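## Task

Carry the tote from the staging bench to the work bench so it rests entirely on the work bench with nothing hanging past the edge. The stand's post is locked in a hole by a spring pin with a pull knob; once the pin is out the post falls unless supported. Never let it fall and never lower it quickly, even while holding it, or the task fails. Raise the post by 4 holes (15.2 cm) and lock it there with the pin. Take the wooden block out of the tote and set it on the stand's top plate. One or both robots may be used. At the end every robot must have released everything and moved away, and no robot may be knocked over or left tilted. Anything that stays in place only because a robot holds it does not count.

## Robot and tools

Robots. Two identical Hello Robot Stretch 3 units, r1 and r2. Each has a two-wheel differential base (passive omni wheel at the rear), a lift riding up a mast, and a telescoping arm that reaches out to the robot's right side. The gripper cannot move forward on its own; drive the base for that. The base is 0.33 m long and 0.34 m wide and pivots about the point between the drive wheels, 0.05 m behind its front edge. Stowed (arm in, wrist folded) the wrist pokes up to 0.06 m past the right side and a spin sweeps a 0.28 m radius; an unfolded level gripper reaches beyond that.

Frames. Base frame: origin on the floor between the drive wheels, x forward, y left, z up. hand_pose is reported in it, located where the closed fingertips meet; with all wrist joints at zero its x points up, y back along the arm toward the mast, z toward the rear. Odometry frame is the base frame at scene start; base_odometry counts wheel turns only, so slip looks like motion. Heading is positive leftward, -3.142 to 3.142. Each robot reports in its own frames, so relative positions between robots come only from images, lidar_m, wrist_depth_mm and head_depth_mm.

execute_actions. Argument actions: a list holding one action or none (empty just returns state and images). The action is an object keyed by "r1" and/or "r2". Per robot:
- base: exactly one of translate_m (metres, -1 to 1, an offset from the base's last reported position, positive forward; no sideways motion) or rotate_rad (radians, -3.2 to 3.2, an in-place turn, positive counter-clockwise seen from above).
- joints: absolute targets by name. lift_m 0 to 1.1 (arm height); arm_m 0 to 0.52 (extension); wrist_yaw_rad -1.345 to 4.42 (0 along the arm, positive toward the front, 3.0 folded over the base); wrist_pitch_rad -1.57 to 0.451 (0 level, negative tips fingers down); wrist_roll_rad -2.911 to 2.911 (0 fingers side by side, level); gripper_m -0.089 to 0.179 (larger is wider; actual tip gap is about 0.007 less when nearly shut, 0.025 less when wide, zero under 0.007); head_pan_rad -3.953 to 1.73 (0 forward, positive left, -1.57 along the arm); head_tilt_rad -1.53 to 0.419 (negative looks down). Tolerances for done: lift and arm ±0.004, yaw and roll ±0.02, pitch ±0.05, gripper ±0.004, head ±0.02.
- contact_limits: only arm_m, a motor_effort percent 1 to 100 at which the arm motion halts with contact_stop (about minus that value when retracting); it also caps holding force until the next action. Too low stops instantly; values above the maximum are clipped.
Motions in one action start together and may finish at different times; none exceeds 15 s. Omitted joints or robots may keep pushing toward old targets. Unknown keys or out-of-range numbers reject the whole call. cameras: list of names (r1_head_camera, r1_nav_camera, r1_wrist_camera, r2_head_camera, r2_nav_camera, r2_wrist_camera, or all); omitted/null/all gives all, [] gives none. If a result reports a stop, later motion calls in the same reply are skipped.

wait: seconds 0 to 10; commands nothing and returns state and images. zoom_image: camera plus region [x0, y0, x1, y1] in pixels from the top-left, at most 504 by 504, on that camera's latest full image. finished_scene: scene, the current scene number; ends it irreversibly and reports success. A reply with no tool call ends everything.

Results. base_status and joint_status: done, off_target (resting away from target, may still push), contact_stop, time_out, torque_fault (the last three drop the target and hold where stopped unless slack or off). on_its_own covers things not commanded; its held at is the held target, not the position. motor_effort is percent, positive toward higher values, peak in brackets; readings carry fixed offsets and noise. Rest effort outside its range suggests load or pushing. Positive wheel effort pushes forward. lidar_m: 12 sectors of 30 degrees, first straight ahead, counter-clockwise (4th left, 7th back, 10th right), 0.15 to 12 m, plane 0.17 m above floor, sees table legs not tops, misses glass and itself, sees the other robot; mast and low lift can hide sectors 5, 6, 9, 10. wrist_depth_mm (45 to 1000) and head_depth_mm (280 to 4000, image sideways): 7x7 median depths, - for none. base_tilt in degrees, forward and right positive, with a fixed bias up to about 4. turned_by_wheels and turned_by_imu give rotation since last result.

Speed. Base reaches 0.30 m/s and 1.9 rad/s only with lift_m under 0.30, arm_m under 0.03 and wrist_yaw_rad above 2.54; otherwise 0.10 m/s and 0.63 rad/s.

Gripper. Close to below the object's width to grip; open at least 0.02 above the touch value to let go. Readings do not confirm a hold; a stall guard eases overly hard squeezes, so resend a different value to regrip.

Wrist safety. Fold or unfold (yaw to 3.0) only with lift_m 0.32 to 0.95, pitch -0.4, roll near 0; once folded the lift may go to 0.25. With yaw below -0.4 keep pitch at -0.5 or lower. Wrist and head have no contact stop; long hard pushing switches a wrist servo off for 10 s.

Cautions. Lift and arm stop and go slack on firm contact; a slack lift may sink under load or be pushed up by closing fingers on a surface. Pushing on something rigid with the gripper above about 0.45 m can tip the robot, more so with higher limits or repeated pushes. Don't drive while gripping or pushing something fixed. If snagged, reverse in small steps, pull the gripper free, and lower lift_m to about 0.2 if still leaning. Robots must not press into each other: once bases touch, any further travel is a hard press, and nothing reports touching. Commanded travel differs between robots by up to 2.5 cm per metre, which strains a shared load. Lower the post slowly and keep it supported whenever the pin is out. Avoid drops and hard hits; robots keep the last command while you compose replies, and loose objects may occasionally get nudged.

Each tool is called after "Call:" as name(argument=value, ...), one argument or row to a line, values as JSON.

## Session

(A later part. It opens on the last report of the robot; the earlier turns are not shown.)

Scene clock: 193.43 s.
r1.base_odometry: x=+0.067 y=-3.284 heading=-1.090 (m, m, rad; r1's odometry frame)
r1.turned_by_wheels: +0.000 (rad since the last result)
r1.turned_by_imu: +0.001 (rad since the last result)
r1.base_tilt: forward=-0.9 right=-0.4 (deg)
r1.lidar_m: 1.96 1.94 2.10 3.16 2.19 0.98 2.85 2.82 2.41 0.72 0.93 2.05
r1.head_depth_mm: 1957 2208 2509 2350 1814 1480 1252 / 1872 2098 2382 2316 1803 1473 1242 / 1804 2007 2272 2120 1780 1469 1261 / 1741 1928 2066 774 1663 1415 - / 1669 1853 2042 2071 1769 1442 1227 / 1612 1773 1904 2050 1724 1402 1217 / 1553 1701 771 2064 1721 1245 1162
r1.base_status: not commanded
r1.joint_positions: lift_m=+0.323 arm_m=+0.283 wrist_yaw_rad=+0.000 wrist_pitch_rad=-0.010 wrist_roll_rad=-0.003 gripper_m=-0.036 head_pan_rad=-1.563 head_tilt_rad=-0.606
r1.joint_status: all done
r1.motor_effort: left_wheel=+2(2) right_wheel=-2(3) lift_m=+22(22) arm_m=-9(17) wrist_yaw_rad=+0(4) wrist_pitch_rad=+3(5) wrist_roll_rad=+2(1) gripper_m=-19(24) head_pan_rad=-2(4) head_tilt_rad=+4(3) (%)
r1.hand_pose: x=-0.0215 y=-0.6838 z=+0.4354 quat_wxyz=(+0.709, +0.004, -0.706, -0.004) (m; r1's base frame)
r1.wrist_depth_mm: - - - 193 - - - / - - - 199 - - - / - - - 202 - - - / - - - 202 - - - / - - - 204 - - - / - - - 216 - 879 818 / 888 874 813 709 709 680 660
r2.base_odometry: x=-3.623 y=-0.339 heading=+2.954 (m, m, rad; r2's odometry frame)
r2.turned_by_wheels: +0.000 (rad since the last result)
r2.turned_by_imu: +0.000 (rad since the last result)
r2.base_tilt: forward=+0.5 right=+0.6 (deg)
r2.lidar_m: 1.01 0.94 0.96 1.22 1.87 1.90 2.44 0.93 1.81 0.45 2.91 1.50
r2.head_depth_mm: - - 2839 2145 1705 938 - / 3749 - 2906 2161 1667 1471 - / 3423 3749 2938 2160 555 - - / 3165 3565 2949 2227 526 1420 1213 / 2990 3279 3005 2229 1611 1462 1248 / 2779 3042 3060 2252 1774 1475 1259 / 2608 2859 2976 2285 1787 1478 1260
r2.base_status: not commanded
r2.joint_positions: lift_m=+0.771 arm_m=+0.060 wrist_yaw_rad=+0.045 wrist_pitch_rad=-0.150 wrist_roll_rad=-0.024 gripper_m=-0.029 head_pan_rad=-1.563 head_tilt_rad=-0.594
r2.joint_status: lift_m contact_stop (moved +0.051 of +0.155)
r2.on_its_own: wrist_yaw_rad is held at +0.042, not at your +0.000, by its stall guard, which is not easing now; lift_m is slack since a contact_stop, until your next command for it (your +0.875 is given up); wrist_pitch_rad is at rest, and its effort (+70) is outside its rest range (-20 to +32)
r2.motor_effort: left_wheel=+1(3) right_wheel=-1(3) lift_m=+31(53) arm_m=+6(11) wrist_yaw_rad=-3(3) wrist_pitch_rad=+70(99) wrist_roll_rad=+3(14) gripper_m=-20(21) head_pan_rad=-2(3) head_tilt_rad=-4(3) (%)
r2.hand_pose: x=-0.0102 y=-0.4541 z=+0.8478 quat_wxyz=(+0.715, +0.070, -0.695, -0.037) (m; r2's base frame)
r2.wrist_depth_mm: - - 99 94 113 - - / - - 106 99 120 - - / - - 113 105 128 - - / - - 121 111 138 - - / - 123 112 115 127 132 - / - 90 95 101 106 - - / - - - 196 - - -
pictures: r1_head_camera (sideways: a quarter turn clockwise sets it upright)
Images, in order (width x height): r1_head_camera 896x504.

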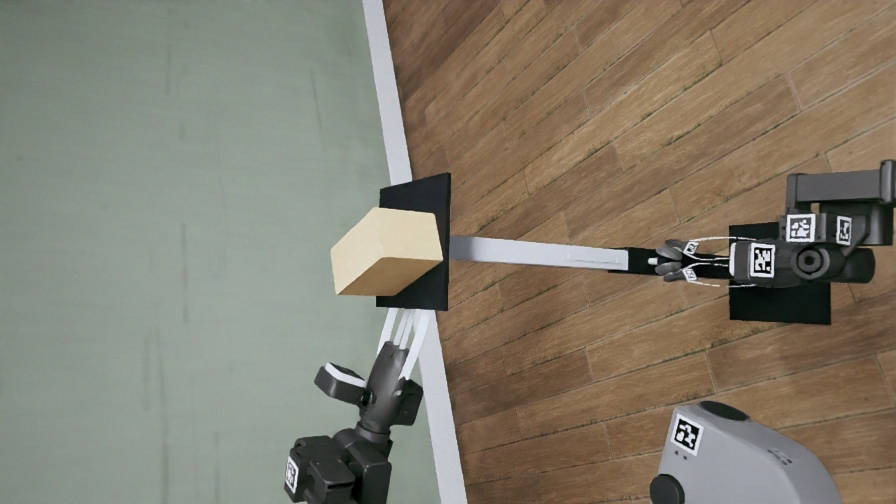

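Call:
execute_actions(
  actions=[
    {"r1":{"joints":{"gripper_m":0.06}},"r2":{"joints":{"lift_m":0.758}}},
  ],
  cameras=[],
)

Call:
execute_actions(
  actions=[
    {"r1":{"joints":{"arm_m":0.306}}},
  ],
  cameras=[],
)

Call:
execute_actions(
  actions=[
    {"r1":{"joints":{"gripper_m":-0.04}}},
  ],
  cameras=[],
)

Call:
execute_actions(
  actions=[
    {"r1":{"joints":{"arm_m":0.282}},"r2":{"joints":{"lift_m":0.806}}},
  ],
  cameras=[],
)

Call:
execute_actions(
  actions=[
    {"r1":{"joints":{"gripper_m":0.06}},"r2":{"joints":{"lift_m":0.796}}},
  ],
  cameras=[],
)

Call:
execute_actions(
  actions=[
    {"r1":{"joints":{"arm_m":0.306}}},
  ],
  cameras=[],
)

Call:
execute_actions(
  actions=[
    {"r1":{"joints":{"gripper_m":-0.04}}},
  ],
  cameras=[],
)

Call:
execute_actions(
  actions=[
    {"r1":{"joints":{"arm_m":0.282}},"r2":{"joints":{"lift_m":0.844}}},
  ],
  cameras=[],
)

Call:
execute_actions(
  actions=[
    {"r1":{"joints":{"gripper_m":0.06}},"r2":{"joints":{"lift_m":0.834}}},
  ],
  cameras=[],
)

Call:
execute_actions(
  actions=[
    {"r1":{"joints":{"arm_m":0.306}}},
  ],
  cameras=[],
)

Call:
execute_actions(
  actions=[
    {"r1":{"joints":{"gripper_m":-0.04}}},
  ],
  cameras=[],
)

Call:
execute_actions(
  actions=[
    {"r1":{"joints":{"arm_m":0.282}},"r2":{"joints":{"lift_m":0.882}}},
  ],
  cameras=[],
)

Call:
execute_actions(
  actions=[
    {"r1":{"joints":{"gripper_m":0.06}},"r2":{"joints":{"lift_m":0.85}}},
  ],
  cameras=["r1_head_camera"],
)

Scene clock: 195.33 s.
r1.base_odometry: x=+0.067 y=-3.284 heading=-1.090 (m, m, rad; r1's odometry frame)
r1.turned_by_wheels: +0.000 (rad since the last result)
r1.turned_by_imu: +0.000 (rad since the last result)
r1.base_tilt: forward=-1.0 right=-0.4 (deg)
r1.lidar_m: 1.95 1.93 2.09 3.15 2.19 0.98 2.84 2.81 2.40 0.72 0.93 2.05
r1.head_depth_mm: 1951 2196 2493 2335 1818 1484 1253 / 1882 2094 2375 2332 1799 1467 1246 / 1814 2026 2257 2109 1784 1457 1267 / 1734 1929 2089 779 1671 1415 - / 1660 1840 2070 2018 1751 1439 1221 / 1611 1781 1924 2058 1748 1405 1219 / 1558 1708 770 2046 1733 1245 1161
r1.base_status: not commanded
r1.joint_positions: lift_m=+0.323 arm_m=+0.282 wrist_yaw_rad=+0.000 wrist_pitch_rad=-0.018 wrist_roll_rad=-0.003 gripper_m=+0.060 head_pan_rad=-1.563 head_tilt_rad=-0.606
r1.joint_status: all done
r1.motor_effort: left_wheel=+2(2) right_wheel=-1(1) lift_m=+22(22) arm_m=-4(10) wrist_yaw_rad=+0(0) wrist_pitch_rad=+6(6) wrist_roll_rad=+2(1) gripper_m=+0(83) head_pan_rad=-3(5) head_tilt_rad=+4(3) (%)
r1.hand_pose: x=-0.0215 y=-0.6831 z=+0.4332 quat_wxyz=(+0.709, +0.007, -0.706, -0.007) (m; r1's base frame)
r1.wrist_depth_mm: - - - 193 - - - / - - - 200 - - - / - - - 201 - - - / - - - 202 - - - / - - - 206 - - - / - - - 216 847 855 792 / 912 869 771 226 688 677 653
r2.base_odometry: x=-3.623 y=-0.339 heading=+2.954 (m, m, rad; r2's odometry frame)
r2.turned_by_wheels: +0.000 (rad since the last result)
r2.turned_by_imu: +0.000 (rad since the last result)
r2.base_tilt: forward=+0.5 right=+0.4 (deg)
r2.lidar_m: 1.01 0.94 0.96 1.22 1.88 1.91 2.43 0.93 1.81 0.45 2.90 1.50
r2.head_depth_mm: - - 2870 2137 1709 903 - / 3753 - 2896 2156 1665 1474 - / 3448 3761 2912 2184 557 1498 - / 3180 3512 2959 2200 529 1419 1214 / 2958 3275 3002 2236 1619 1466 1242 / 2778 3032 3008 2233 1777 1471 1264 / 2595 2824 2958 2263 1782 1487 1261
r2.base_status: not commanded
r2.joint_positions: lift_m=+0.758 arm_m=+0.059 wrist_yaw_rad=+0.045 wrist_pitch_rad=-0.108 wrist_roll_rad=-0.021 gripper_m=-0.029 head_pan_rad=-1.563 head_tilt_rad=-0.594
r2.joint_status: all done
r2.on_its_own: wrist_yaw_rad is held at +0.042, not at your +0.000, by its stall guard, which is not easing now; wrist_pitch_rad is at rest, and its effort (+50) is outside its rest range (-20 to +32)
r2.motor_effort: left_wheel=+0(1) right_wheel=+1(1) lift_m=+27(28) arm_m=+11(11) wrist_yaw_rad=-3(3) wrist_pitch_rad=+50(69) wrist_roll_rad=+2(3) gripper_m=-20(21) head_pan_rad=-2(2) head_tilt_rad=-4(4) (%)
r2.hand_pose: x=-0.0101 y=-0.4562 z=+0.8452 quat_wxyz=(+0.714, +0.055, -0.697, -0.022) (m; r2's base frame)
r2.wrist_depth_mm: - - 103 96 116 - - / - - 109 101 121 - - / - - 114 107 129 - - / - - 122 112 139 - - / - 119 108 113 124 129 - / - 89 93 99 104 - - / - - - 189 - - -
pictures: none
No camera images: the call's "cameras" was empty. Leave "cameras" out to get every camera's image.

Scene clock: 196.43 s.
r1.base_odometry: x=+0.067 y=-3.284 heading=-1.090 (m, m, rad; r1's odometry frame)
r1.turned_by_wheels: +0.000 (rad since the last result)
r1.turned_by_imu: +0.000 (rad since the last result)
r1.base_tilt: forward=-0.9 right=-0.4 (deg)
r1.lidar_m: 1.96 1.93 2.10 3.16 2.20 0.98 2.84 2.81 2.41 0.72 0.93 2.05
r1.head_depth_mm: 1970 2212 2516 2335 1814 1484 1253 / 1879 2097 2395 2332 1807 1472 1243 / 1801 2023 2261 2128 1791 1466 1266 / 1733 1927 2072 781 1667 1421 1157 / 1663 1842 2057 2014 1764 1444 1214 / 1616 1771 1926 2062 1742 1398 1212 / 1552 1707 769 2059 1728 1245 1162
r1.base_status: not commanded
r1.joint_positions: lift_m=+0.323 arm_m=+0.306 wrist_yaw_rad=+0.000 wrist_pitch_rad=-0.019 wrist_roll_rad=-0.003 gripper_m=+0.060 head_pan_rad=-1.563 head_tilt_rad=-0.606
r1.joint_status: all done
r1.motor_effort: left_wheel=+2(2) right_wheel=-2(2) lift_m=+22(22) arm_m=+5(1) wrist_yaw_rad=+0(1) wrist_pitch_rad=+6(6) wrist_roll_rad=+2(2) gripper_m=+0(0) head_pan_rad=-4(3) head_tilt_rad=+3(4) (%)
r1.hand_pose: x=-0.0215 y=-0.7063 z=+0.4331 quat_wxyz=(+0.709, +0.007, -0.706, -0.007) (m; r1's base frame)
r1.wrist_depth_mm: - - - 170 - - - / - - - 177 - - - / - - - 179 - - - / - - - 179 - - - / - - - 183 - - - / - - - 191 854 858 805 / 908 865 768 199 675 679 668
r2.base_odometry: x=-3.623 y=-0.339 heading=+2.954 (m, m, rad; r2's odometry frame)
r2.turned_by_wheels: +0.000 (rad since the last result)
r2.turned_by_imu: +0.000 (rad since the last result)
r2.base_tilt: forward=+0.5 right=+0.4 (deg)
r2.lidar_m: 1.01 0.94 0.96 1.22 1.87 1.90 2.43 0.93 1.82 0.44 2.90 1.50
r2.head_depth_mm: - - 2866 2147 1714 882 - / 3777 - 2919 2162 1666 1473 - / 3438 3744 2951 2195 557 1495 - / 3187 3556 2920 2216 528 1421 1219 / 2983 3247 3030 2218 1621 1462 1251 / 2802 2999 3065 2234 1775 1472 1255 / 2605 2831 2942 2277 1798 1485 1260
r2.base_status: not commanded
r2.joint_positions: lift_m=+0.758 arm_m=+0.059 wrist_yaw_rad=+0.045 wrist_pitch_rad=-0.108 wrist_roll_rad=-0.021 gripper_m=-0.029 head_pan_rad=-1.563 head_tilt_rad=-0.594
r2.joint_status: not commanded
r2.on_its_own: wrist_yaw_rad is held at +0.042, not at your +0.000, by its stall guard, which is not easing now; wrist_pitch_rad is at rest, and its effort (+50) is outside its rest range (-20 to +32)
r2.motor_effort: left_wheel=+0(0) right_wheel=+0(0) lift_m=+27(27) arm_m=+11(11) wrist_yaw_rad=-2(2) wrist_pitch_rad=+50(51) wrist_roll_rad=+2(2) gripper_m=-21(21) head_pan_rad=-3(3) head_tilt_rad=-4(4) (%)
r2.hand_pose: x=-0.0101 y=-0.4562 z=+0.8452 quat_wxyz=(+0.714, +0.055, -0.697, -0.022) (m; r2's base frame)
r2.wrist_depth_mm: - - 103 96 116 - - / - - 109 101 122 - - / - - 115 106 130 - - / - - 122 112 138 - - / - 119 108 113 124 129 - / - 89 92 99 104 - - / - - - 189 - - -
pictures: none
No camera images: the call's "cameras" was empty. Leave "cameras" out to get every camera's image.

Scene clock: 197.93 s.
r1.base_odometry: x=+0.067 y=-3.284 heading=-1.090 (m, m, rad; r1's odometry frame)
r1.turned_by_wheels: +0.000 (rad since the last result)
r1.turned_by_imu: +0.000 (rad since the last result)
r1.base_tilt: forward=-1.0 right=-0.3 (deg)
r1.lidar_m: 1.95 1.93 2.10 3.16 2.20 0.98 2.85 2.81 2.41 0.72 0.93 2.05
r1.head_depth_mm: 1953 2204 2553 2342 1827 1486 1251 / 1884 2100 2377 2330 1795 1476 1246 / 1817 2004 2276 2089 1789 1458 1265 / 1737 1923 2064 779 1681 1458 1159 / 1671 1850 2055 2001 1762 1441 1222 / 1612 1766 1903 2061 1757 1404 1216 / 1565 1704 771 2048 1724 1249 1158
r1.base_status: not commanded
r1.joint_positions: lift_m=+0.323 arm_m=+0.306 wrist_yaw_rad=+0.004 wrist_pitch_rad=-0.017 wrist_roll_rad=-0.003 gripper_m=-0.039 head_pan_rad=-1.563 head_tilt_rad=-0.606
r1.joint_status: all done
r1.motor_effort: left_wheel=+2(2) right_wheel=+0(2) lift_m=+22(22) arm_m=+5(4) wrist_yaw_rad=-4(4) wrist_pitch_rad=+5(6) wrist_roll_rad=+2(1) gripper_m=-23(100) head_pan_rad=-4(4) head_tilt_rad=+3(3) (%)
r1.hand_pose: x=-0.0205 y=-0.7064 z=+0.4335 quat_wxyz=(+0.709, +0.008, -0.706, -0.005) (m; r1's base frame)
r1.wrist_depth_mm: - - - 171 - - - / - - - 176 - - - / - - - 180 - - - / - - - 178 - - - / - - - 182 - - - / - - - 151 497 860 808 / 886 855 783 695 695 674 668
r2.base_odometry: x=-3.623 y=-0.339 heading=+2.954 (m, m, rad; r2's odometry frame)
r2.turned_by_wheels: +0.000 (rad since the last result)
r2.turned_by_imu: +0.000 (rad since the last result)
r2.base_tilt: forward=+0.5 right=+0.6 (deg)
r2.lidar_m: 1.01 0.94 0.96 1.22 1.88 1.91 2.43 0.93 1.81 0.45 2.91 1.50
r2.head_depth_mm: - - 2841 2128 1713 879 - / 3745 - 2905 2171 1685 1480 - / 3431 3819 2943 2189 556 1501 - / 3208 3546 2948 2207 528 1428 1220 / 2988 3271 2999 2229 1625 1465 1257 / 2772 3069 3008 2233 1799 1472 1253 / 2612 2832 2961 2287 1797 1484 1262
r2.base_status: not commanded
r2.joint_positions: lift_m=+0.758 arm_m=+0.059 wrist_yaw_rad=+0.045 wrist_pitch_rad=-0.108 wrist_roll_rad=-0.021 gripper_m=-0.029 head_pan_rad=-1.563 head_tilt_rad=-0.594
r2.joint_status: not commanded
r2.on_its_own: wrist_yaw_rad is held at +0.042, not at your +0.000, by its stall guard, which is not easing now; wrist_pitch_rad is at rest, and its effort (+51) is outside its rest range (-20 to +32)
r2.motor_effort: left_wheel=+0(0) right_wheel=+1(1) lift_m=+26(27) arm_m=+11(11) wrist_yaw_rad=-3(3) wrist_pitch_rad=+51(51) wrist_roll_rad=+2(2) gripper_m=-21(21) head_pan_rad=-3(3) head_tilt_rad=-5(3) (%)
r2.hand_pose: x=-0.0101 y=-0.4562 z=+0.8452 quat_wxyz=(+0.714, +0.055, -0.697, -0.022) (m; r2's base frame)
r2.wrist_depth_mm: - - 103 96 116 - - / - - 108 101 122 - - / - - 115 106 130 - - / - - 122 112 138 - - / - 119 108 112 124 129 - / - 89 93 100 104 - - / - - - 189 - - -
pictures: none
No camera images: the call's "cameras" was empty. Leave "cameras" out to get every camera's image.

Scene clock: 199.20 s.
r1.base_odometry: x=+0.067 y=-3.284 heading=-1.090 (m, m, rad; r1's odometry frame)
r1.turned_by_wheels: +0.000 (rad since the last result)
r1.turned_by_imu: +0.000 (rad since the last result)
r1.base_tilt: forward=-0.9 right=-0.4 (deg)
r1.lidar_m: 1.96 1.94 2.09 3.15 2.19 0.98 2.85 2.81 2.41 0.72 0.93 2.04
r1.head_depth_mm: 1964 2201 2511 2322 1814 1483 1249 / 1867 2089 2381 2340 1794 1471 1241 / 1806 2019 2265 2198 1779 1460 1266 / 1731 1916 767 887 1673 1435 - / 1657 1853 2014 2159 1770 1437 1226 / 1614 1772 806 2132 1735 1400 1219 / 1560 1714 747 2053 1741 1245 1157
r1.base_status: not commanded
r1.joint_positions: lift_m=+0.323 arm_m=+0.283 wrist_yaw_rad=+0.000 wrist_pitch_rad=-0.010 wrist_roll_rad=-0.003 gripper_m=-0.036 head_pan_rad=-1.563 head_tilt_rad=-0.606
r1.joint_status: all done
r1.motor_effort: left_wheel=+2(2) right_wheel=-2(2) lift_m=+22(22) arm_m=-9(15) wrist_yaw_rad=+0(3) wrist_pitch_rad=+3(6) wrist_roll_rad=+1(1) gripper_m=-20(24) head_pan_rad=-3(3) head_tilt_rad=+3(3) (%)
r1.hand_pose: x=-0.0215 y=-0.6838 z=+0.4354 quat_wxyz=(+0.709, +0.004, -0.706, -0.004) (m; r1's base frame)
r1.wrist_depth_mm: - - - 193 - - - / - - - 198 - - - / - - - 201 - - - / - - - 202 - - - / - - - 204 - - - / - - - 214 813 853 820 / 881 846 820 223 718 710 644
r2.base_odometry: x=-3.623 y=-0.339 heading=+2.954 (m, m, rad; r2's odometry frame)
r2.turned_by_wheels: +0.000 (rad since the last result)
r2.turned_by_imu: +0.000 (rad since the last result)
r2.base_tilt: forward=+0.5 right=+0.5 (deg)
r2.lidar_m: 1.01 0.94 0.96 1.22 1.88 1.90 2.43 0.93 1.81 0.44 2.90 1.50
r2.head_depth_mm: - - 2841 2141 1692 1460 - / 3753 - 2891 2148 1677 1506 - / 3410 3766 2911 534 536 - - / 3188 3521 2986 2206 511 1462 1218 / 2986 3314 3011 2222 1623 1454 1246 / 2764 3069 2999 2234 1770 1476 1251 / 2636 2854 2944 2274 1782 1480 1263
r2.base_status: not commanded
r2.joint_positions: lift_m=+0.805 arm_m=+0.059 wrist_yaw_rad=+0.045 wrist_pitch_rad=-0.148 wrist_roll_rad=-0.020 gripper_m=-0.029 head_pan_rad=-1.563 head_tilt_rad=-0.594
r2.joint_status: all done
r2.on_its_own: wrist_yaw_rad is held at +0.042, not at your +0.000, by its stall guard, which is not easing now; wrist_pitch_rad is at rest, and its effort (+69) is outside its rest range (-20 to +32)
r2.motor_effort: left_wheel=+1(0) right_wheel=+1(1) lift_m=+38(39) arm_m=+11(11) wrist_yaw_rad=-3(3) wrist_pitch_rad=+69(72) wrist_roll_rad=+2(2) gripper_m=-20(21) head_pan_rad=-2(2) head_tilt_rad=-4(4) (%)
r2.hand_pose: x=-0.0102 y=-0.4539 z=+0.8825 quat_wxyz=(+0.713, +0.069, -0.696, -0.036) (m; r2's base frame)
r2.wrist_depth_mm: - - 97 94 113 - - / - - 104 99 119 - - / - - 111 104 128 - - / - - 119 111 138 - - / - 125 112 115 128 133 - / - 90 95 100 106 - - / - - - 195 - - -
pictures: none
No camera images: the call's "cameras" was empty. Leave "cameras" out to get every camera's image.

Scene clock: 200.67 s.
r1.base_odometry: x=+0.067 y=-3.284 heading=-1.090 (m, m, rad; r1's odometry frame)
r1.turned_by_wheels: +0.000 (rad since the last result)
r1.turned_by_imu: +0.000 (rad since the last result)
r1.base_tilt: forward=-0.8 right=-0.4 (deg)
r1.lidar_m: 1.95 1.94 2.09 3.15 2.19 0.98 2.85 2.81 2.41 0.72 0.93 2.05
r1.head_depth_mm: 1947 2198 2517 2339 1812 1484 1247 / 1879 2093 2383 2323 1808 1476 1245 / 1789 2021 2245 2198 1788 1465 1272 / 1731 1900 774 885 1667 1411 - / 1670 1842 2036 2153 1760 1438 1226 / 1607 1786 1878 2123 1736 1394 1210 / 1553 1708 757 2037 1730 1244 1164
r1.base_status: not commanded
r1.joint_positions: lift_m=+0.323 arm_m=+0.282 wrist_yaw_rad=+0.000 wrist_pitch_rad=-0.018 wrist_roll_rad=-0.003 gripper_m=+0.060 head_pan_rad=-1.563 head_tilt_rad=-0.606
r1.joint_status: all done
r1.motor_effort: left_wheel=+2(2) right_wheel=-2(2) lift_m=+22(22) arm_m=-5(10) wrist_yaw_rad=+0(0) wrist_pitch_rad=+6(6) wrist_roll_rad=+1(1) gripper_m=+0(83) head_pan_rad=-3(4) head_tilt_rad=+4(3) (%)
r1.hand_pose: x=-0.0216 y=-0.6831 z=+0.4332 quat_wxyz=(+0.709, +0.007, -0.706, -0.007) (m; r1's base frame)
r1.wrist_depth_mm: - - - 192 - - - / - - - 199 - - - / - - - 201 - - - / - - - 202 - - - / - - - 205 - - - / - - - 216 842 872 805 / 918 855 754 227 697 684 662
r2.base_odometry: x=-3.623 y=-0.339 heading=+2.954 (m, m, rad; r2's odometry frame)
r2.turned_by_wheels: +0.000 (rad since the last result)
r2.turned_by_imu: +0.000 (rad since the last result)
r2.base_tilt: forward=+0.4 right=+0.5 (deg)
r2.lidar_m: 1.01 0.94 0.96 1.22 1.88 1.91 2.43 0.93 1.81 0.44 2.90 1.50
r2.head_depth_mm: - - 2847 2146 1712 1463 - / 3743 - 2888 2155 1682 1515 - / 3412 3752 2916 537 539 - - / 3204 3524 2970 2193 512 1461 1216 / 2963 3306 3044 2237 1632 1468 1252 / 2787 3031 3052 2227 1784 1477 1252 / 2598 2862 2964 2277 1789 1480 1262
r2.base_status: not commanded
r2.joint_positions: lift_m=+0.796 arm_m=+0.059 wrist_yaw_rad=+0.045 wrist_pitch_rad=-0.129 wrist_roll_rad=-0.020 gripper_m=-0.029 head_pan_rad=-1.563 head_tilt_rad=-0.594
r2.joint_status: all done
r2.on_its_own: wrist_yaw_rad is held at +0.042, not at your +0.000, by its stall guard, which is not easing now; wrist_pitch_rad is at rest, and its effort (+61) is outside its rest range (-20 to +32)
r2.motor_effort: left_wheel=+1(0) right_wheel=+0(0) lift_m=+29(32) arm_m=+11(11) wrist_yaw_rad=-2(3) wrist_pitch_rad=+61(69) wrist_roll_rad=+2(2) gripper_m=-21(20) head_pan_rad=-2(2) head_tilt_rad=-4(4) (%)
r2.hand_pose: x=-0.0102 y=-0.4551 z=+0.8777 quat_wxyz=(+0.714, +0.062, -0.697, -0.029) (m; r2's base frame)
r2.wrist_depth_mm: - - 100 95 114 - - / - - 106 100 120 - - / - - 113 106 128 - - / - - 121 112 138 - - / - 121 111 114 126 131 - / - 89 94 101 105 - - / - - - 192 - - -
pictures: none
No camera images: the call's "cameras" was empty. Leave "cameras" out to get every camera's image.

Scene clock: 201.77 s.
r1.base_odometry: x=+0.067 y=-3.284 heading=-1.090 (m, m, rad; r1's odometry frame)
r1.turned_by_wheels: +0.000 (rad since the last result)
r1.turned_by_imu: +0.000 (rad since the last result)
r1.base_tilt: forward=-0.9 right=-0.4 (deg)
r1.lidar_m: 1.96 1.93 2.10 3.16 2.19 0.98 2.85 2.82 2.40 0.72 0.93 2.04
r1.head_depth_mm: 1944 2226 2526 2358 1820 1483 1245 / 1869 2114 2401 2310 1792 1473 1246 / 1805 1993 2240 2186 1787 1465 1260 / 1727 1924 775 886 1669 1420 1155 / 1669 1836 2031 2157 1764 1442 1227 / 1615 1777 1872 2150 1735 1398 1217 / 1550 1713 756 2033 1719 1253 1161
r1.base_status: not commanded
r1.joint_positions: lift_m=+0.323 arm_m=+0.306 wrist_yaw_rad=+0.000 wrist_pitch_rad=-0.019 wrist_roll_rad=-0.003 gripper_m=+0.060 head_pan_rad=-1.563 head_tilt_rad=-0.606
r1.joint_status: all done
r1.motor_effort: left_wheel=+2(2) right_wheel=-2(2) lift_m=+22(22) arm_m=+5(10) wrist_yaw_rad=+0(1) wrist_pitch_rad=+6(6) wrist_roll_rad=+1(1) gripper_m=+0(1) head_pan_rad=-4(3) head_tilt_rad=+3(4) (%)
r1.hand_pose: x=-0.0216 y=-0.7063 z=+0.4331 quat_wxyz=(+0.709, +0.007, -0.706, -0.007) (m; r1's base frame)
r1.wrist_depth_mm: - - - 170 - - - / - - - 176 - - - / - - - 179 - - - / - - - 178 - - - / - - - 183 - - - / - - - 191 857 882 796 / 914 839 761 198 684 689 654
r2.base_odometry: x=-3.623 y=-0.339 heading=+2.954 (m, m, rad; r2's odometry frame)
r2.turned_by_wheels: +0.000 (rad since the last result)
r2.turned_by_imu: +0.000 (rad since the last result)
r2.base_tilt: forward=+0.6 right=+0.5 (deg)
r2.lidar_m: 1.01 0.94 0.96 1.22 1.88 1.91 2.44 0.93 1.81 0.45 2.90 1.50
r2.head_depth_mm: - - 2853 2154 1704 902 - / 3750 3997 2924 2140 1671 1509 - / 3428 3797 2922 537 539 - - / 3171 3589 2974 2210 513 1456 1216 / 2969 3267 2995 2217 1625 1462 1245 / 2782 3045 3068 2239 1785 1481 1255 / 2626 2861 2950 2293 1792 1482 1262
r2.base_status: not commanded
r2.joint_positions: lift_m=+0.796 arm_m=+0.059 wrist_yaw_rad=+0.045 wrist_pitch_rad=-0.129 wrist_roll_rad=-0.020 gripper_m=-0.029 head_pan_rad=-1.563 head_tilt_rad=-0.594
r2.joint_status: not commanded
r2.on_its_own: wrist_yaw_rad is held at +0.042, not at your +0.000, by its stall guard, which is not easing now; wrist_pitch_rad is at rest, and its effort (+60) is outside its rest range (-20 to +32)
r2.motor_effort: left_wheel=+1(0) right_wheel=+0(0) lift_m=+29(30) arm_m=+11(11) wrist_yaw_rad=-3(3) wrist_pitch_rad=+60(60) wrist_roll_rad=+2(1) gripper_m=-21(21) head_pan_rad=-2(1) head_tilt_rad=-3(3) (%)
r2.hand_pose: x=-0.0102 y=-0.4551 z=+0.8777 quat_wxyz=(+0.714, +0.062, -0.697, -0.029) (m; r2's base frame)
r2.wrist_depth_mm: - - 100 95 115 - - / - - 106 100 120 - - / - - 113 105 128 - - / - - 121 112 138 - - / - 122 110 114 126 131 - / - 89 94 101 105 - - / - - - 192 - - -
pictures: none
No camera images: the call's "cameras" was empty. Leave "cameras" out to get every camera's image.

Scene clock: 203.27 s.
r1.base_odometry: x=+0.067 y=-3.284 heading=-1.090 (m, m, rad; r1's odometry frame)
r1.turned_by_wheels: +0.000 (rad since the last result)
r1.turned_by_imu: +0.000 (rad since the last result)
r1.base_tilt: forward=-1.0 right=-0.4 (deg)
r1.lidar_m: 1.96 1.94 2.09 3.17 2.20 0.98 2.85 2.81 2.41 0.72 0.93 2.05
r1.head_depth_mm: 1970 2201 2517 2360 1819 1480 1258 / 1870 2098 2396 2306 1808 1475 1248 / 1798 2001 2262 2190 1789 1464 1265 / 1734 1925 774 887 1659 1453 1157 / 1672 1854 2023 2159 1761 1440 1226 / 1609 1783 1876 2136 1751 1402 1218 / 1560 1710 756 2047 1727 1245 1159
r1.base_status: not commanded
r1.joint_positions: lift_m=+0.323 arm_m=+0.306 wrist_yaw_rad=+0.004 wrist_pitch_rad=-0.017 wrist_roll_rad=-0.003 gripper_m=-0.039 head_pan_rad=-1.563 head_tilt_rad=-0.606
r1.joint_status: all done
r1.motor_effort: left_wheel=+2(2) right_wheel=-1(1) lift_m=+22(22) arm_m=+4(5) wrist_yaw_rad=-5(4) wrist_pitch_rad=+5(6) wrist_roll_rad=+2(1) gripper_m=-24(100) head_pan_rad=-3(3) head_tilt_rad=+3(3) (%)
r1.hand_pose: x=-0.0204 y=-0.7064 z=+0.4334 quat_wxyz=(+0.709, +0.008, -0.706, -0.005) (m; r1's base frame)
r1.wrist_depth_mm: - - - 170 - - - / - - - 175 - - - / - - - 179 - - - / - - - 178 - - - / - - - 182 - - - / - - - 147 785 863 811 / 892 863 798 701 690 688 643
r2.base_odometry: x=-3.623 y=-0.339 heading=+2.954 (m, m, rad; r2's odometry frame)
r2.turned_by_wheels: +0.000 (rad since the last result)
r2.turned_by_imu: +0.000 (rad since the last result)
r2.base_tilt: forward=+0.6 right=+0.5 (deg)
r2.lidar_m: 1.01 0.94 0.96 1.22 1.88 1.90 2.44 0.93 1.81 0.44 2.90 1.50
r2.head_depth_mm: - - 2893 2142 1709 902 - / 3746 - 2906 2119 1687 1506 - / 3491 3775 2960 537 539 - - / 3197 3559 2978 2215 514 1455 1220 / 2998 3280 3001 2221 1627 1458 1253 / 2783 3037 3078 2244 1780 1477 1256 / 2608 2862 2931 2279 1802 1480 1260
r2.base_status: not commanded
r2.joint_positions: lift_m=+0.796 arm_m=+0.059 wrist_yaw_rad=+0.045 wrist_pitch_rad=-0.129 wrist_roll_rad=-0.020 gripper_m=-0.029 head_pan_rad=-1.563 head_tilt_rad=-0.594
r2.joint_status: not commanded
r2.on_its_own: wrist_yaw_rad is held at +0.042, not at your +0.000, by its stall guard, which is not easing now; wrist_pitch_rad is at rest, and its effort (+60) is outside its rest range (-20 to +32)
r2.motor_effort: left_wheel=+0(0) right_wheel=+0(0) lift_m=+30(29) arm_m=+11(11) wrist_yaw_rad=-3(2) wrist_pitch_rad=+60(60) wrist_roll_rad=+2(2) gripper_m=-21(21) head_pan_rad=-3(2) head_tilt_rad=-5(3) (%)
r2.hand_pose: x=-0.0102 y=-0.4551 z=+0.8777 quat_wxyz=(+0.714, +0.062, -0.697, -0.029) (m; r2's base frame)
r2.wrist_depth_mm: - - 100 95 115 - - / - - 106 100 120 - - / - - 113 105 128 - - / - - 121 111 138 - - / - 122 110 114 126 130 - / - 89 94 101 105 - - / - - - 193 - - -
pictures: none
No camera images: the call's "cameras" was empty. Leave "cameras" out to get every camera's image.

Scene clock: 204.53 s.
r1.base_odometry: x=+0.067 y=-3.284 heading=-1.090 (m, m, rad; r1's odometry frame)
r1.turned_by_wheels: +0.000 (rad since the last result)
r1.turned_by_imu: +0.000 (rad since the last result)
r1.base_tilt: forward=-0.9 right=-0.4 (deg)
r1.lidar_m: 1.96 1.94 2.10 3.17 2.19 0.98 2.85 2.81 2.41 0.72 0.93 2.05
r1.head_depth_mm: 1956 2193 2510 2345 1821 1492 1253 / 1866 2087 2384 2327 1797 1468 1247 / 1804 2018 2172 2192 1782 1457 1267 / 1732 1926 720 2017 1680 1431 - / 1662 1842 1986 2171 1748 1442 1224 / 1607 1776 793 2131 1736 1398 1216 / 1558 1672 784 2058 1732 1247 1159
r1.base_status: not commanded
r1.joint_positions: lift_m=+0.323 arm_m=+0.283 wrist_yaw_rad=+0.000 wrist_pitch_rad=-0.008 wrist_roll_rad=-0.003 gripper_m=-0.036 head_pan_rad=-1.563 head_tilt_rad=-0.606
r1.joint_status: all done
r1.motor_effort: left_wheel=+2(3) right_wheel=-1(4) lift_m=+22(22) arm_m=-10(15) wrist_yaw_rad=+0(4) wrist_pitch_rad=+3(5) wrist_roll_rad=+1(1) gripper_m=-19(24) head_pan_rad=-2(4) head_tilt_rad=+3(3) (%)
r1.hand_pose: x=-0.0215 y=-0.6839 z=+0.4359 quat_wxyz=(+0.709, +0.003, -0.706, -0.003) (m; r1's base frame)
r1.wrist_depth_mm: - - - 194 - - - / - - - 199 - - - / - - - 203 - - - / - - - 203 - - - / - - - 205 - - - / - - - 215 824 865 810 / 933 880 845 225 713 703 662
r2.base_odometry: x=-3.623 y=-0.339 heading=+2.954 (m, m, rad; r2's odometry frame)
r2.turned_by_wheels: +0.000 (rad since the last result)
r2.turned_by_imu: +0.000 (rad since the last result)
r2.base_tilt: forward=+0.5 right=+0.7 (deg)
r2.lidar_m: 1.01 0.94 0.96 1.22 1.88 1.91 2.44 0.93 1.81 0.45 2.90 1.50
r2.head_depth_mm: - - 2846 2138 1713 - - / 3802 - 2869 2085 1671 - - / 3455 3711 2928 500 519 - - / 3212 3534 2966 480 495 1423 1215 / 3004 3276 3030 2215 1655 1463 1251 / 2762 2995 3035 2257 1784 1473 1250 / 2666 2845 2983 2276 1800 1483 1260
r2.base_status: not commanded
r2.joint_positions: lift_m=+0.843 arm_m=+0.059 wrist_yaw_rad=+0.045 wrist_pitch_rad=-0.148 wrist_roll_rad=-0.020 gripper_m=-0.029 head_pan_rad=-1.563 head_tilt_rad=-0.594
r2.joint_status: all done
r2.on_its_own: wrist_yaw_rad is held at +0.042, not at your +0.000, by its stall guard, which is not easing now; wrist_pitch_rad is at rest, and its effort (+69) is outside its rest range (-20 to +32)
r2.motor_effort: left_wheel=+0(0) right_wheel=+0(0) lift_m=+38(38) arm_m=+11(11) wrist_yaw_rad=-3(2) wrist_pitch_rad=+69(71) wrist_roll_rad=+1(1) gripper_m=-21(21) head_pan_rad=-3(2) head_tilt_rad=-3(4) (%)
r2.hand_pose: x=-0.0102 y=-0.4539 z=+0.9206 quat_wxyz=(+0.713, +0.069, -0.696, -0.036) (m; r2's base frame)
r2.wrist_depth_mm: - - 98 93 113 - - / - - 103 99 119 - - / - - 111 105 128 - - / - - 119 111 138 - - / - 124 112 115 128 133 - / - 90 96 100 106 - - / - - - 194 - - -
pictures: none
No camera images: the call's "cameras" was empty. Leave "cameras" out to get every camera's image.

Scene clock: 206.00 s.
r1.base_odometry: x=+0.067 y=-3.284 heading=-1.090 (m, m, rad; r1's odometry frame)
r1.turned_by_wheels: +0.000 (rad since the last result)
r1.turned_by_imu: +0.000 (rad since the last result)
r1.base_tilt: forward=-0.9 right=-0.4 (deg)
r1.lidar_m: 1.96 1.94 2.10 3.17 2.20 0.98 2.85 2.81 2.41 0.72 0.93 2.05
r1.head_depth_mm: 1952 2197 2539 2337 1819 1483 1254 / 1877 2104 2375 2337 1792 1473 1250 / 1795 2016 2198 2219 1792 1462 1266 / 1729 1924 722 2031 1672 1420 - / 1671 1850 1996 2174 1745 1447 1225 / 1616 1774 798 2136 1744 1401 1214 / 1552 1687 760 2068 1729 1245 1162
r1.base_status: not commanded
r1.joint_positions: lift_m=+0.323 arm_m=+0.282 wrist_yaw_rad=+0.000 wrist_pitch_rad=-0.018 wrist_roll_rad=-0.003 gripper_m=+0.060 head_pan_rad=-1.563 head_tilt_rad=-0.606
r1.joint_status: all done
r1.motor_effort: left_wheel=+1(2) right_wheel=-1(1) lift_m=+22(22) arm_m=-4(10) wrist_yaw_rad=+1(1) wrist_pitch_rad=+6(6) wrist_roll_rad=+1(1) gripper_m=+0(85) head_pan_rad=-3(3) head_tilt_rad=+4(3) (%)
r1.hand_pose: x=-0.0216 y=-0.6831 z=+0.4332 quat_wxyz=(+0.709, +0.007, -0.706, -0.007) (m; r1's base frame)
r1.wrist_depth_mm: - - - 193 - - - / - - - 197 - - - / - - - 202 - - - / - - - 203 - - - / - - - 205 - - - / - - - 217 838 853 824 / 895 863 771 227 712 685 658
r2.base_odometry: x=-3.623 y=-0.339 heading=+2.954 (m, m, rad; r2's odometry frame)
r2.turned_by_wheels: +0.000 (rad since the last result)
r2.turned_by_imu: +0.000 (rad since the last result)
r2.base_tilt: forward=+0.5 right=+0.5 (deg)
r2.lidar_m: 1.01 0.94 0.96 1.22 1.88 1.91 2.44 0.93 1.82 0.44 2.91 1.50
r2.head_depth_mm: - - 2833 2122 1698 - - / 3684 - 2886 2093 1684 - - / 3446 3764 2926 507 517 - - / 3188 3490 2952 482 501 1427 1215 / 3008 3268 3020 2226 1672 1464 1253 / 2793 3039 3037 2248 1780 1477 1259 / 2615 2840 2947 2256 1810 1500 1257
r2.base_status: not commanded
r2.joint_positions: lift_m=+0.834 arm_m=+0.059 wrist_yaw_rad=+0.045 wrist_pitch_rad=-0.129 wrist_roll_rad=-0.020 gripper_m=-0.029 head_pan_rad=-1.563 head_tilt_rad=-0.594
r2.joint_status: all done
r2.on_its_own: wrist_yaw_rad is held at +0.042, not at your +0.000, by its stall guard, which is not easing now; wrist_pitch_rad is at rest, and its effort (+60) is outside its rest range (-20 to +32)
r2.motor_effort: left_wheel=+0(0) right_wheel=+0(0) lift_m=+29(32) arm_m=+11(11) wrist_yaw_rad=-3(3) wrist_pitch_rad=+60(69) wrist_roll_rad=+2(1) gripper_m=-20(21) head_pan_rad=-3(3) head_tilt_rad=-4(3) (%)
r2.hand_pose: x=-0.0102 y=-0.4551 z=+0.9158 quat_wxyz=(+0.714, +0.062, -0.697, -0.029) (m; r2's base frame)
r2.wrist_depth_mm: - - 100 95 114 - - / - - 107 100 120 - - / - - 113 105 128 - - / - - 121 112 138 - - / - 122 110 114 126 131 - / - 88 94 101 105 - - / - - - 192 - - -
pictures: none
No camera images: the call's "cameras" was empty. Leave "cameras" out to get every camera's image.

Scene clock: 207.10 s.
r1.base_odometry: x=+0.067 y=-3.284 heading=-1.090 (m, m, rad; r1's odometry frame)
r1.turned_by_wheels: +0.000 (rad since the last result)
r1.turned_by_imu: +0.000 (rad since the last result)
r1.base_tilt: forward=-0.9 right=-0.3 (deg)
r1.lidar_m: 1.96 1.93 2.10 3.17 2.19 0.98 2.85 2.82 2.41 0.72 0.93 2.05
r1.head_depth_mm: 1967 2196 2525 2350 1828 1488 1257 / 1882 2102 2393 2337 1791 1473 1245 / 1802 1998 2208 2209 1784 1463 1272 / 1738 1923 723 2023 1667 1420 - / 1670 1838 2002 2177 1756 1444 1226 / 1621 1779 797 2139 1738 1402 1214 / 1562 1692 762 2067 1726 1247 1164
r1.base_status: not commanded
r1.joint_positions: lift_m=+0.323 arm_m=+0.306 wrist_yaw_rad=+0.000 wrist_pitch_rad=-0.019 wrist_roll_rad=-0.003 gripper_m=+0.060 head_pan_rad=-1.563 head_tilt_rad=-0.606
r1.joint_status: all done
r1.motor_effort: left_wheel=+1(1) right_wheel=-1(1) lift_m=+22(22) arm_m=+5(1) wrist_yaw_rad=+0(0) wrist_pitch_rad=+6(6) wrist_roll_rad=+1(1) gripper_m=+0(1) head_pan_rad=-3(3) head_tilt_rad=+3(3) (%)
r1.hand_pose: x=-0.0216 y=-0.7063 z=+0.4331 quat_wxyz=(+0.709, +0.007, -0.706, -0.007) (m; r1's base frame)
r1.wrist_depth_mm: - - - 169 - - - / - - - 176 - - - / - - - 179 - - - / - - - 178 - - - / - - - 183 - - - / - - - 191 851 872 801 / 896 855 781 198 667 676 665
r2.base_odometry: x=-3.623 y=-0.339 heading=+2.954 (m, m, rad; r2's odometry frame)
r2.turned_by_wheels: +0.000 (rad since the last result)
r2.turned_by_imu: +0.000 (rad since the last result)
r2.base_tilt: forward=+0.5 right=+0.5 (deg)
r2.lidar_m: 1.01 0.94 0.96 1.22 1.88 1.90 2.43 0.93 1.80 0.44 2.91 1.50
r2.head_depth_mm: - - 2861 2124 1711 - - / 3730 - 2907 2085 1679 - - / 3435 3745 2939 507 517 - - / 3206 3536 2979 482 500 1429 1216 / 2968 3264 3018 2255 1665 1465 1249 / 2765 2998 3026 2267 1785 1474 1258 / 2640 2860 2958 2285 1807 1473 1263
r2.base_status: not commanded
r2.joint_positions: lift_m=+0.834 arm_m=+0.059 wrist_yaw_rad=+0.045 wrist_pitch_rad=-0.129 wrist_roll_rad=-0.020 gripper_m=-0.029 head_pan_rad=-1.563 head_tilt_rad=-0.594
r2.joint_status: not commanded
r2.on_its_own: wrist_yaw_rad is held at +0.042, not at your +0.000, by its stall guard, which is not easing now; wrist_pitch_rad is at rest, and its effort (+60) is outside its rest range (-20 to +32)
r2.motor_effort: left_wheel=+0(0) right_wheel=+0(0) lift_m=+30(30) arm_m=+11(11) wrist_yaw_rad=-3(3) wrist_pitch_rad=+60(61) wrist_roll_rad=+2(2) gripper_m=-21(21) head_pan_rad=-2(2) head_tilt_rad=-4(4) (%)
r2.hand_pose: x=-0.0102 y=-0.4551 z=+0.9158 quat_wxyz=(+0.714, +0.062, -0.697, -0.029) (m; r2's base frame)
r2.wrist_depth_mm: - - 100 95 114 - - / - - 106 100 120 - - / - - 113 105 128 - - / - - 121 111 138 - - / - 122 110 114 126 130 - / - 88 94 100 105 - - / - - - 193 - - -
pictures: none
No camera images: the call's "cameras" was empty. Leave "cameras" out to get every camera's image.

Scene clock: 208.60 s.
r1.base_odometry: x=+0.067 y=-3.284 heading=-1.090 (m, m, rad; r1's odometry frame)
r1.turned_by_wheels: +0.000 (rad since the last result)
r1.turned_by_imu: +0.000 (rad since the last result)
r1.base_tilt: forward=-0.9 right=-0.4 (deg)
r1.lidar_m: 1.96 1.93 2.09 3.13 2.19 0.98 2.85 2.81 2.41 0.72 0.93 2.05
r1.head_depth_mm: 1958 2205 2540 2355 1809 1477 1256 / 1879 2094 2364 2308 1794 1472 1242 / 1787 2004 2203 2198 1786 1465 1270 / 1737 1924 723 2016 1666 1457 1157 / 1667 1856 1998 2176 1761 1448 1222 / 1612 1776 794 2138 1736 1397 1221 / 1556 1686 763 2053 1717 1246 1163
r1.base_status: not commanded
r1.joint_positions: lift_m=+0.323 arm_m=+0.306 wrist_yaw_rad=+0.004 wrist_pitch_rad=-0.018 wrist_roll_rad=-0.003 gripper_m=-0.039 head_pan_rad=-1.563 head_tilt_rad=-0.606
r1.joint_status: all done
r1.motor_effort: left_wheel=+1(1) right_wheel=+0(2) lift_m=+22(22) arm_m=+4(4) wrist_yaw_rad=-5(4) wrist_pitch_rad=+5(6) wrist_roll_rad=+2(2) gripper_m=-25(100) head_pan_rad=-3(3) head_tilt_rad=+3(3) (%)
r1.hand_pose: x=-0.0204 y=-0.7064 z=+0.4334 quat_wxyz=(+0.709, +0.008, -0.706, -0.005) (m; r1's base frame)
r1.wrist_depth_mm: - - - 170 - - - / - - - 176 - - - / - - - 180 - - - / - - - 178 - - - / - - - 181 - - - / - - - 148 792 871 808 / 903 839 791 687 689 705 645
r2.base_odometry: x=-3.623 y=-0.339 heading=+2.954 (m, m, rad; r2's odometry frame)
r2.turned_by_wheels: +0.000 (rad since the last result)
r2.turned_by_imu: +0.000 (rad since the last result)
r2.base_tilt: forward=+0.5 right=+0.5 (deg)
r2.lidar_m: 1.01 0.94 0.96 1.22 1.87 1.90 2.44 0.93 1.81 0.44 2.91 1.50
r2.head_depth_mm: - - 2828 2158 1710 - - / 3764 - 2862 2093 1674 - - / 3499 3786 2929 508 518 - - / 3171 3566 2979 482 500 1419 1216 / 3001 3292 3014 2237 1659 1460 1250 / 2787 3050 3022 2250 1781 1482 1258 / 2640 2860 2974 2257 1810 1486 1262
r2.base_status: not commanded
r2.joint_positions: lift_m=+0.834 arm_m=+0.059 wrist_yaw_rad=+0.045 wrist_pitch_rad=-0.129 wrist_roll_rad=-0.020 gripper_m=-0.029 head_pan_rad=-1.563 head_tilt_rad=-0.594
r2.joint_status: not commanded
r2.on_its_own: wrist_yaw_rad is held at +0.042, not at your +0.000, by its stall guard, which is not easing now; wrist_pitch_rad is at rest, and its effort (+60) is outside its rest range (-20 to +32)
r2.motor_effort: left_wheel=+1(0) right_wheel=+0(1) lift_m=+29(29) arm_m=+11(11) wrist_yaw_rad=-3(2) wrist_pitch_rad=+60(60) wrist_roll_rad=+2(2) gripper_m=-21(21) head_pan_rad=-1(2) head_tilt_rad=-3(4) (%)
r2.hand_pose: x=-0.0102 y=-0.4551 z=+0.9158 quat_wxyz=(+0.714, +0.062, -0.697, -0.029) (m; r2's base frame)
r2.wrist_depth_mm: - - 100 95 114 - - / - - 106 100 120 - - / - - 113 105 128 - - / - - 121 112 137 - - / - 122 111 114 126 131 - / - 88 94 101 105 - - / - - - 191 - - -
pictures: none
No camera images: the call's "cameras" was empty. Leave "cameras" out to get every camera's image.

Scene clock: 209.87 s.
r1.base_odometry: x=+0.067 y=-3.284 heading=-1.090 (m, m, rad; r1's odometry frame)
r1.turned_by_wheels: +0.000 (rad since the last result)
r1.turned_by_imu: +0.000 (rad since the last result)
r1.base_tilt: forward=-1.0 right=-0.3 (deg)
r1.lidar_m: 1.96 1.93 2.09 3.16 2.19 0.98 2.86 2.82 2.41 0.72 0.93 2.06
r1.head_depth_mm: 1959 2192 2537 2337 1823 1489 1252 / 1875 2093 2399 2316 1799 1475 1246 / 1808 2017 2188 2303 1783 1461 1264 / 1735 1921 694 2106 1672 1434 - / 1664 1854 1988 2215 1758 1441 1232 / 1607 1742 780 2123 1750 1394 1217 / 1553 1636 1885 2045 1727 1247 1164
r1.base_status: not commanded
r1.joint_positions: lift_m=+0.323 arm_m=+0.283 wrist_yaw_rad=+0.000 wrist_pitch_rad=-0.008 wrist_roll_rad=-0.003 gripper_m=-0.036 head_pan_rad=-1.563 head_tilt_rad=-0.605
r1.joint_status: all done
r1.motor_effort: left_wheel=+2(3) right_wheel=-1(4) lift_m=+22(22) arm_m=-10(20) wrist_yaw_rad=+0(4) wrist_pitch_rad=+2(5) wrist_roll_rad=+1(1) gripper_m=-19(24) head_pan_rad=-3(5) head_tilt_rad=+3(3) (%)
r1.hand_pose: x=-0.0215 y=-0.6839 z=+0.4359 quat_wxyz=(+0.709, +0.003, -0.706, -0.003) (m; r1's base frame)
r1.wrist_depth_mm: - - - 194 - - - / - - - 199 - - - / - - - 202 - - - / - - - 201 - - - / - - - 206 - - - / - - - 213 827 903 825 / 931 847 821 225 717 684 664
r2.base_odometry: x=-3.623 y=-0.339 heading=+2.954 (m, m, rad; r2's odometry frame)
r2.turned_by_wheels: +0.000 (rad since the last result)
r2.turned_by_imu: +0.000 (rad since the last result)
r2.base_tilt: forward=+0.6 right=+0.6 (deg)
r2.lidar_m: 1.01 0.94 0.96 1.22 1.88 1.91 2.44 0.93 1.81 0.44 2.91 1.50
r2.head_depth_mm: - - 2856 2139 1826 - - / 3711 - 2893 2075 1842 - - / 3412 3773 2887 483 - - - / 3186 3539 2962 454 1657 1421 1215 / 2956 3322 2994 543 1707 1463 1250 / 2800 3042 3050 2259 1787 1484 1252 / 2601 2838 2972 2276 1806 1484 1259
r2.base_status: not commanded
r2.joint_positions: lift_m=+0.881 arm_m=+0.059 wrist_yaw_rad=+0.045 wrist_pitch_rad=-0.148 wrist_roll_rad=-0.020 gripper_m=-0.029 head_pan_rad=-1.563 head_tilt_rad=-0.594
r2.joint_status: all done
r2.on_its_own: wrist_yaw_rad is held at +0.042, not at your +0.000, by its stall guard, which is not easing now; wrist_pitch_rad is at rest, and its effort (+69) is outside its rest range (-20 to +32)
r2.motor_effort: left_wheel=+0(0) right_wheel=+1(0) lift_m=+38(38) arm_m=+11(10) wrist_yaw_rad=-2(3) wrist_pitch_rad=+69(71) wrist_roll_rad=+2(2) gripper_m=-21(21) head_pan_rad=-3(3) head_tilt_rad=-4(4) (%)
r2.hand_pose: x=-0.0102 y=-0.4539 z=+0.9586 quat_wxyz=(+0.713, +0.069, -0.696, -0.036) (m; r2's base frame)
r2.wrist_depth_mm: - - 97 93 113 - - / - - 103 99 119 - - / - - 111 104 128 - - / - - 120 112 138 - - / - 124 113 116 128 132 - / - 90 95 100 106 - - / - - - 195 - - -
pictures: none
No camera images: the call's "cameras" was empty. Leave "cameras" out to get every camera's image.

Scene clock: 211.33 s.
r1.base_odometry: x=+0.067 y=-3.284 heading=-1.090 (m, m, rad; r1's odometry frame)
r1.turned_by_wheels: +0.000 (rad since the last result)
r1.turned_by_imu: +0.000 (rad since the last result)
r1.base_tilt: forward=-0.8 right=-0.4 (deg)
r1.lidar_m: 1.95 1.93 2.10 3.15 2.20 0.98 2.84 2.82 2.41 0.72 0.93 2.05
r1.head_depth_mm: 1967 2209 2519 2349 1811 1479 1248 / 1868 2106 2393 2341 1803 1469 1243 / 1798 2014 2162 2287 1799 1469 1271 / 1741 1925 711 2088 1677 1419 - / 1668 1852 1973 2205 1742 1438 1227 / 1605 1783 787 2133 1745 1395 1216 / 1564 1671 784 2057 1724 1242 1159
r1.base_status: not commanded
r1.joint_positions: lift_m=+0.323 arm_m=+0.282 wrist_yaw_rad=+0.000 wrist_pitch_rad=-0.018 wrist_roll_rad=-0.003 gripper_m=+0.060 head_pan_rad=-1.563 head_tilt_rad=-0.605
r1.joint_status: all done
r1.motor_effort: left_wheel=+1(1) right_wheel=-1(1) lift_m=+23(22) arm_m=-4(9) wrist_yaw_rad=+0(0) wrist_pitch_rad=+6(6) wrist_roll_rad=+1(2) gripper_m=+0(82) head_pan_rad=-4(3) head_tilt_rad=+3(3) (%)
r1.hand_pose: x=-0.0215 y=-0.6831 z=+0.4332 quat_wxyz=(+0.709, +0.007, -0.706, -0.007) (m; r1's base frame)
r1.wrist_depth_mm: - - - 192 - - - / - - - 198 - - - / - - - 201 - - - / - - - 201 - - - / - - - 207 - - - / - - - 217 850 860 818 / 896 844 778 226 720 683 660
r2.base_odometry: x=-3.623 y=-0.339 heading=+2.954 (m, m, rad; r2's odometry frame)
r2.turned_by_wheels: +0.000 (rad since the last result)
r2.turned_by_imu: +0.000 (rad since the last result)
r2.base_tilt: forward=+0.4 right=+0.5 (deg)
r2.lidar_m: 1.01 0.94 0.95 1.22 1.87 1.91 2.44 0.93 1.81 0.45 2.90 1.50
r2.head_depth_mm: - - 2853 2140 1751 - - / 3727 - 2884 2088 1720 - - / 3415 3779 2935 494 503 - - / 3207 3494 2975 467 492 1429 1216 / 2952 3257 3014 587 1675 1462 1248 / 2784 3013 3044 2256 1788 1471 1252 / 2608 2853 2965 2274 1806 1485 1255
r2.base_status: not commanded
r2.joint_positions: lift_m=+0.850 arm_m=+0.059 wrist_yaw_rad=+0.045 wrist_pitch_rad=-0.122 wrist_roll_rad=-0.020 gripper_m=-0.029 head_pan_rad=-1.563 head_tilt_rad=-0.594
r2.joint_status: all done
r2.on_its_own: wrist_yaw_rad is held at +0.042, not at your +0.000, by its stall guard, which is not easing now; wrist_pitch_rad is at rest, and its effort (+57) is outside its rest range (-20 to +32)
r2.motor_effort: left_wheel=+0(0) right_wheel=+0(0) lift_m=+28(32) arm_m=+11(11) wrist_yaw_rad=-2(3) wrist_pitch_rad=+57(69) wrist_roll_rad=+2(2) gripper_m=-21(21) head_pan_rad=-3(3) head_tilt_rad=-3(3) (%)
r2.hand_pose: x=-0.0101 y=-0.4554 z=+0.9335 quat_wxyz=(+0.714, +0.059, -0.697, -0.027) (m; r2's base frame)
r2.wrist_depth_mm: - - 101 95 115 - - / - - 107 100 121 - - / - - 114 106 129 - - / - - 122 112 138 - - / - 121 109 114 126 130 - / - 89 94 101 104 - - / - - - 192 - - -
pictures: r1_head_camera (sideways: a quarter turn clockwise sets it upright)
Images, in order (width x height): r1_head_camera 896x504.

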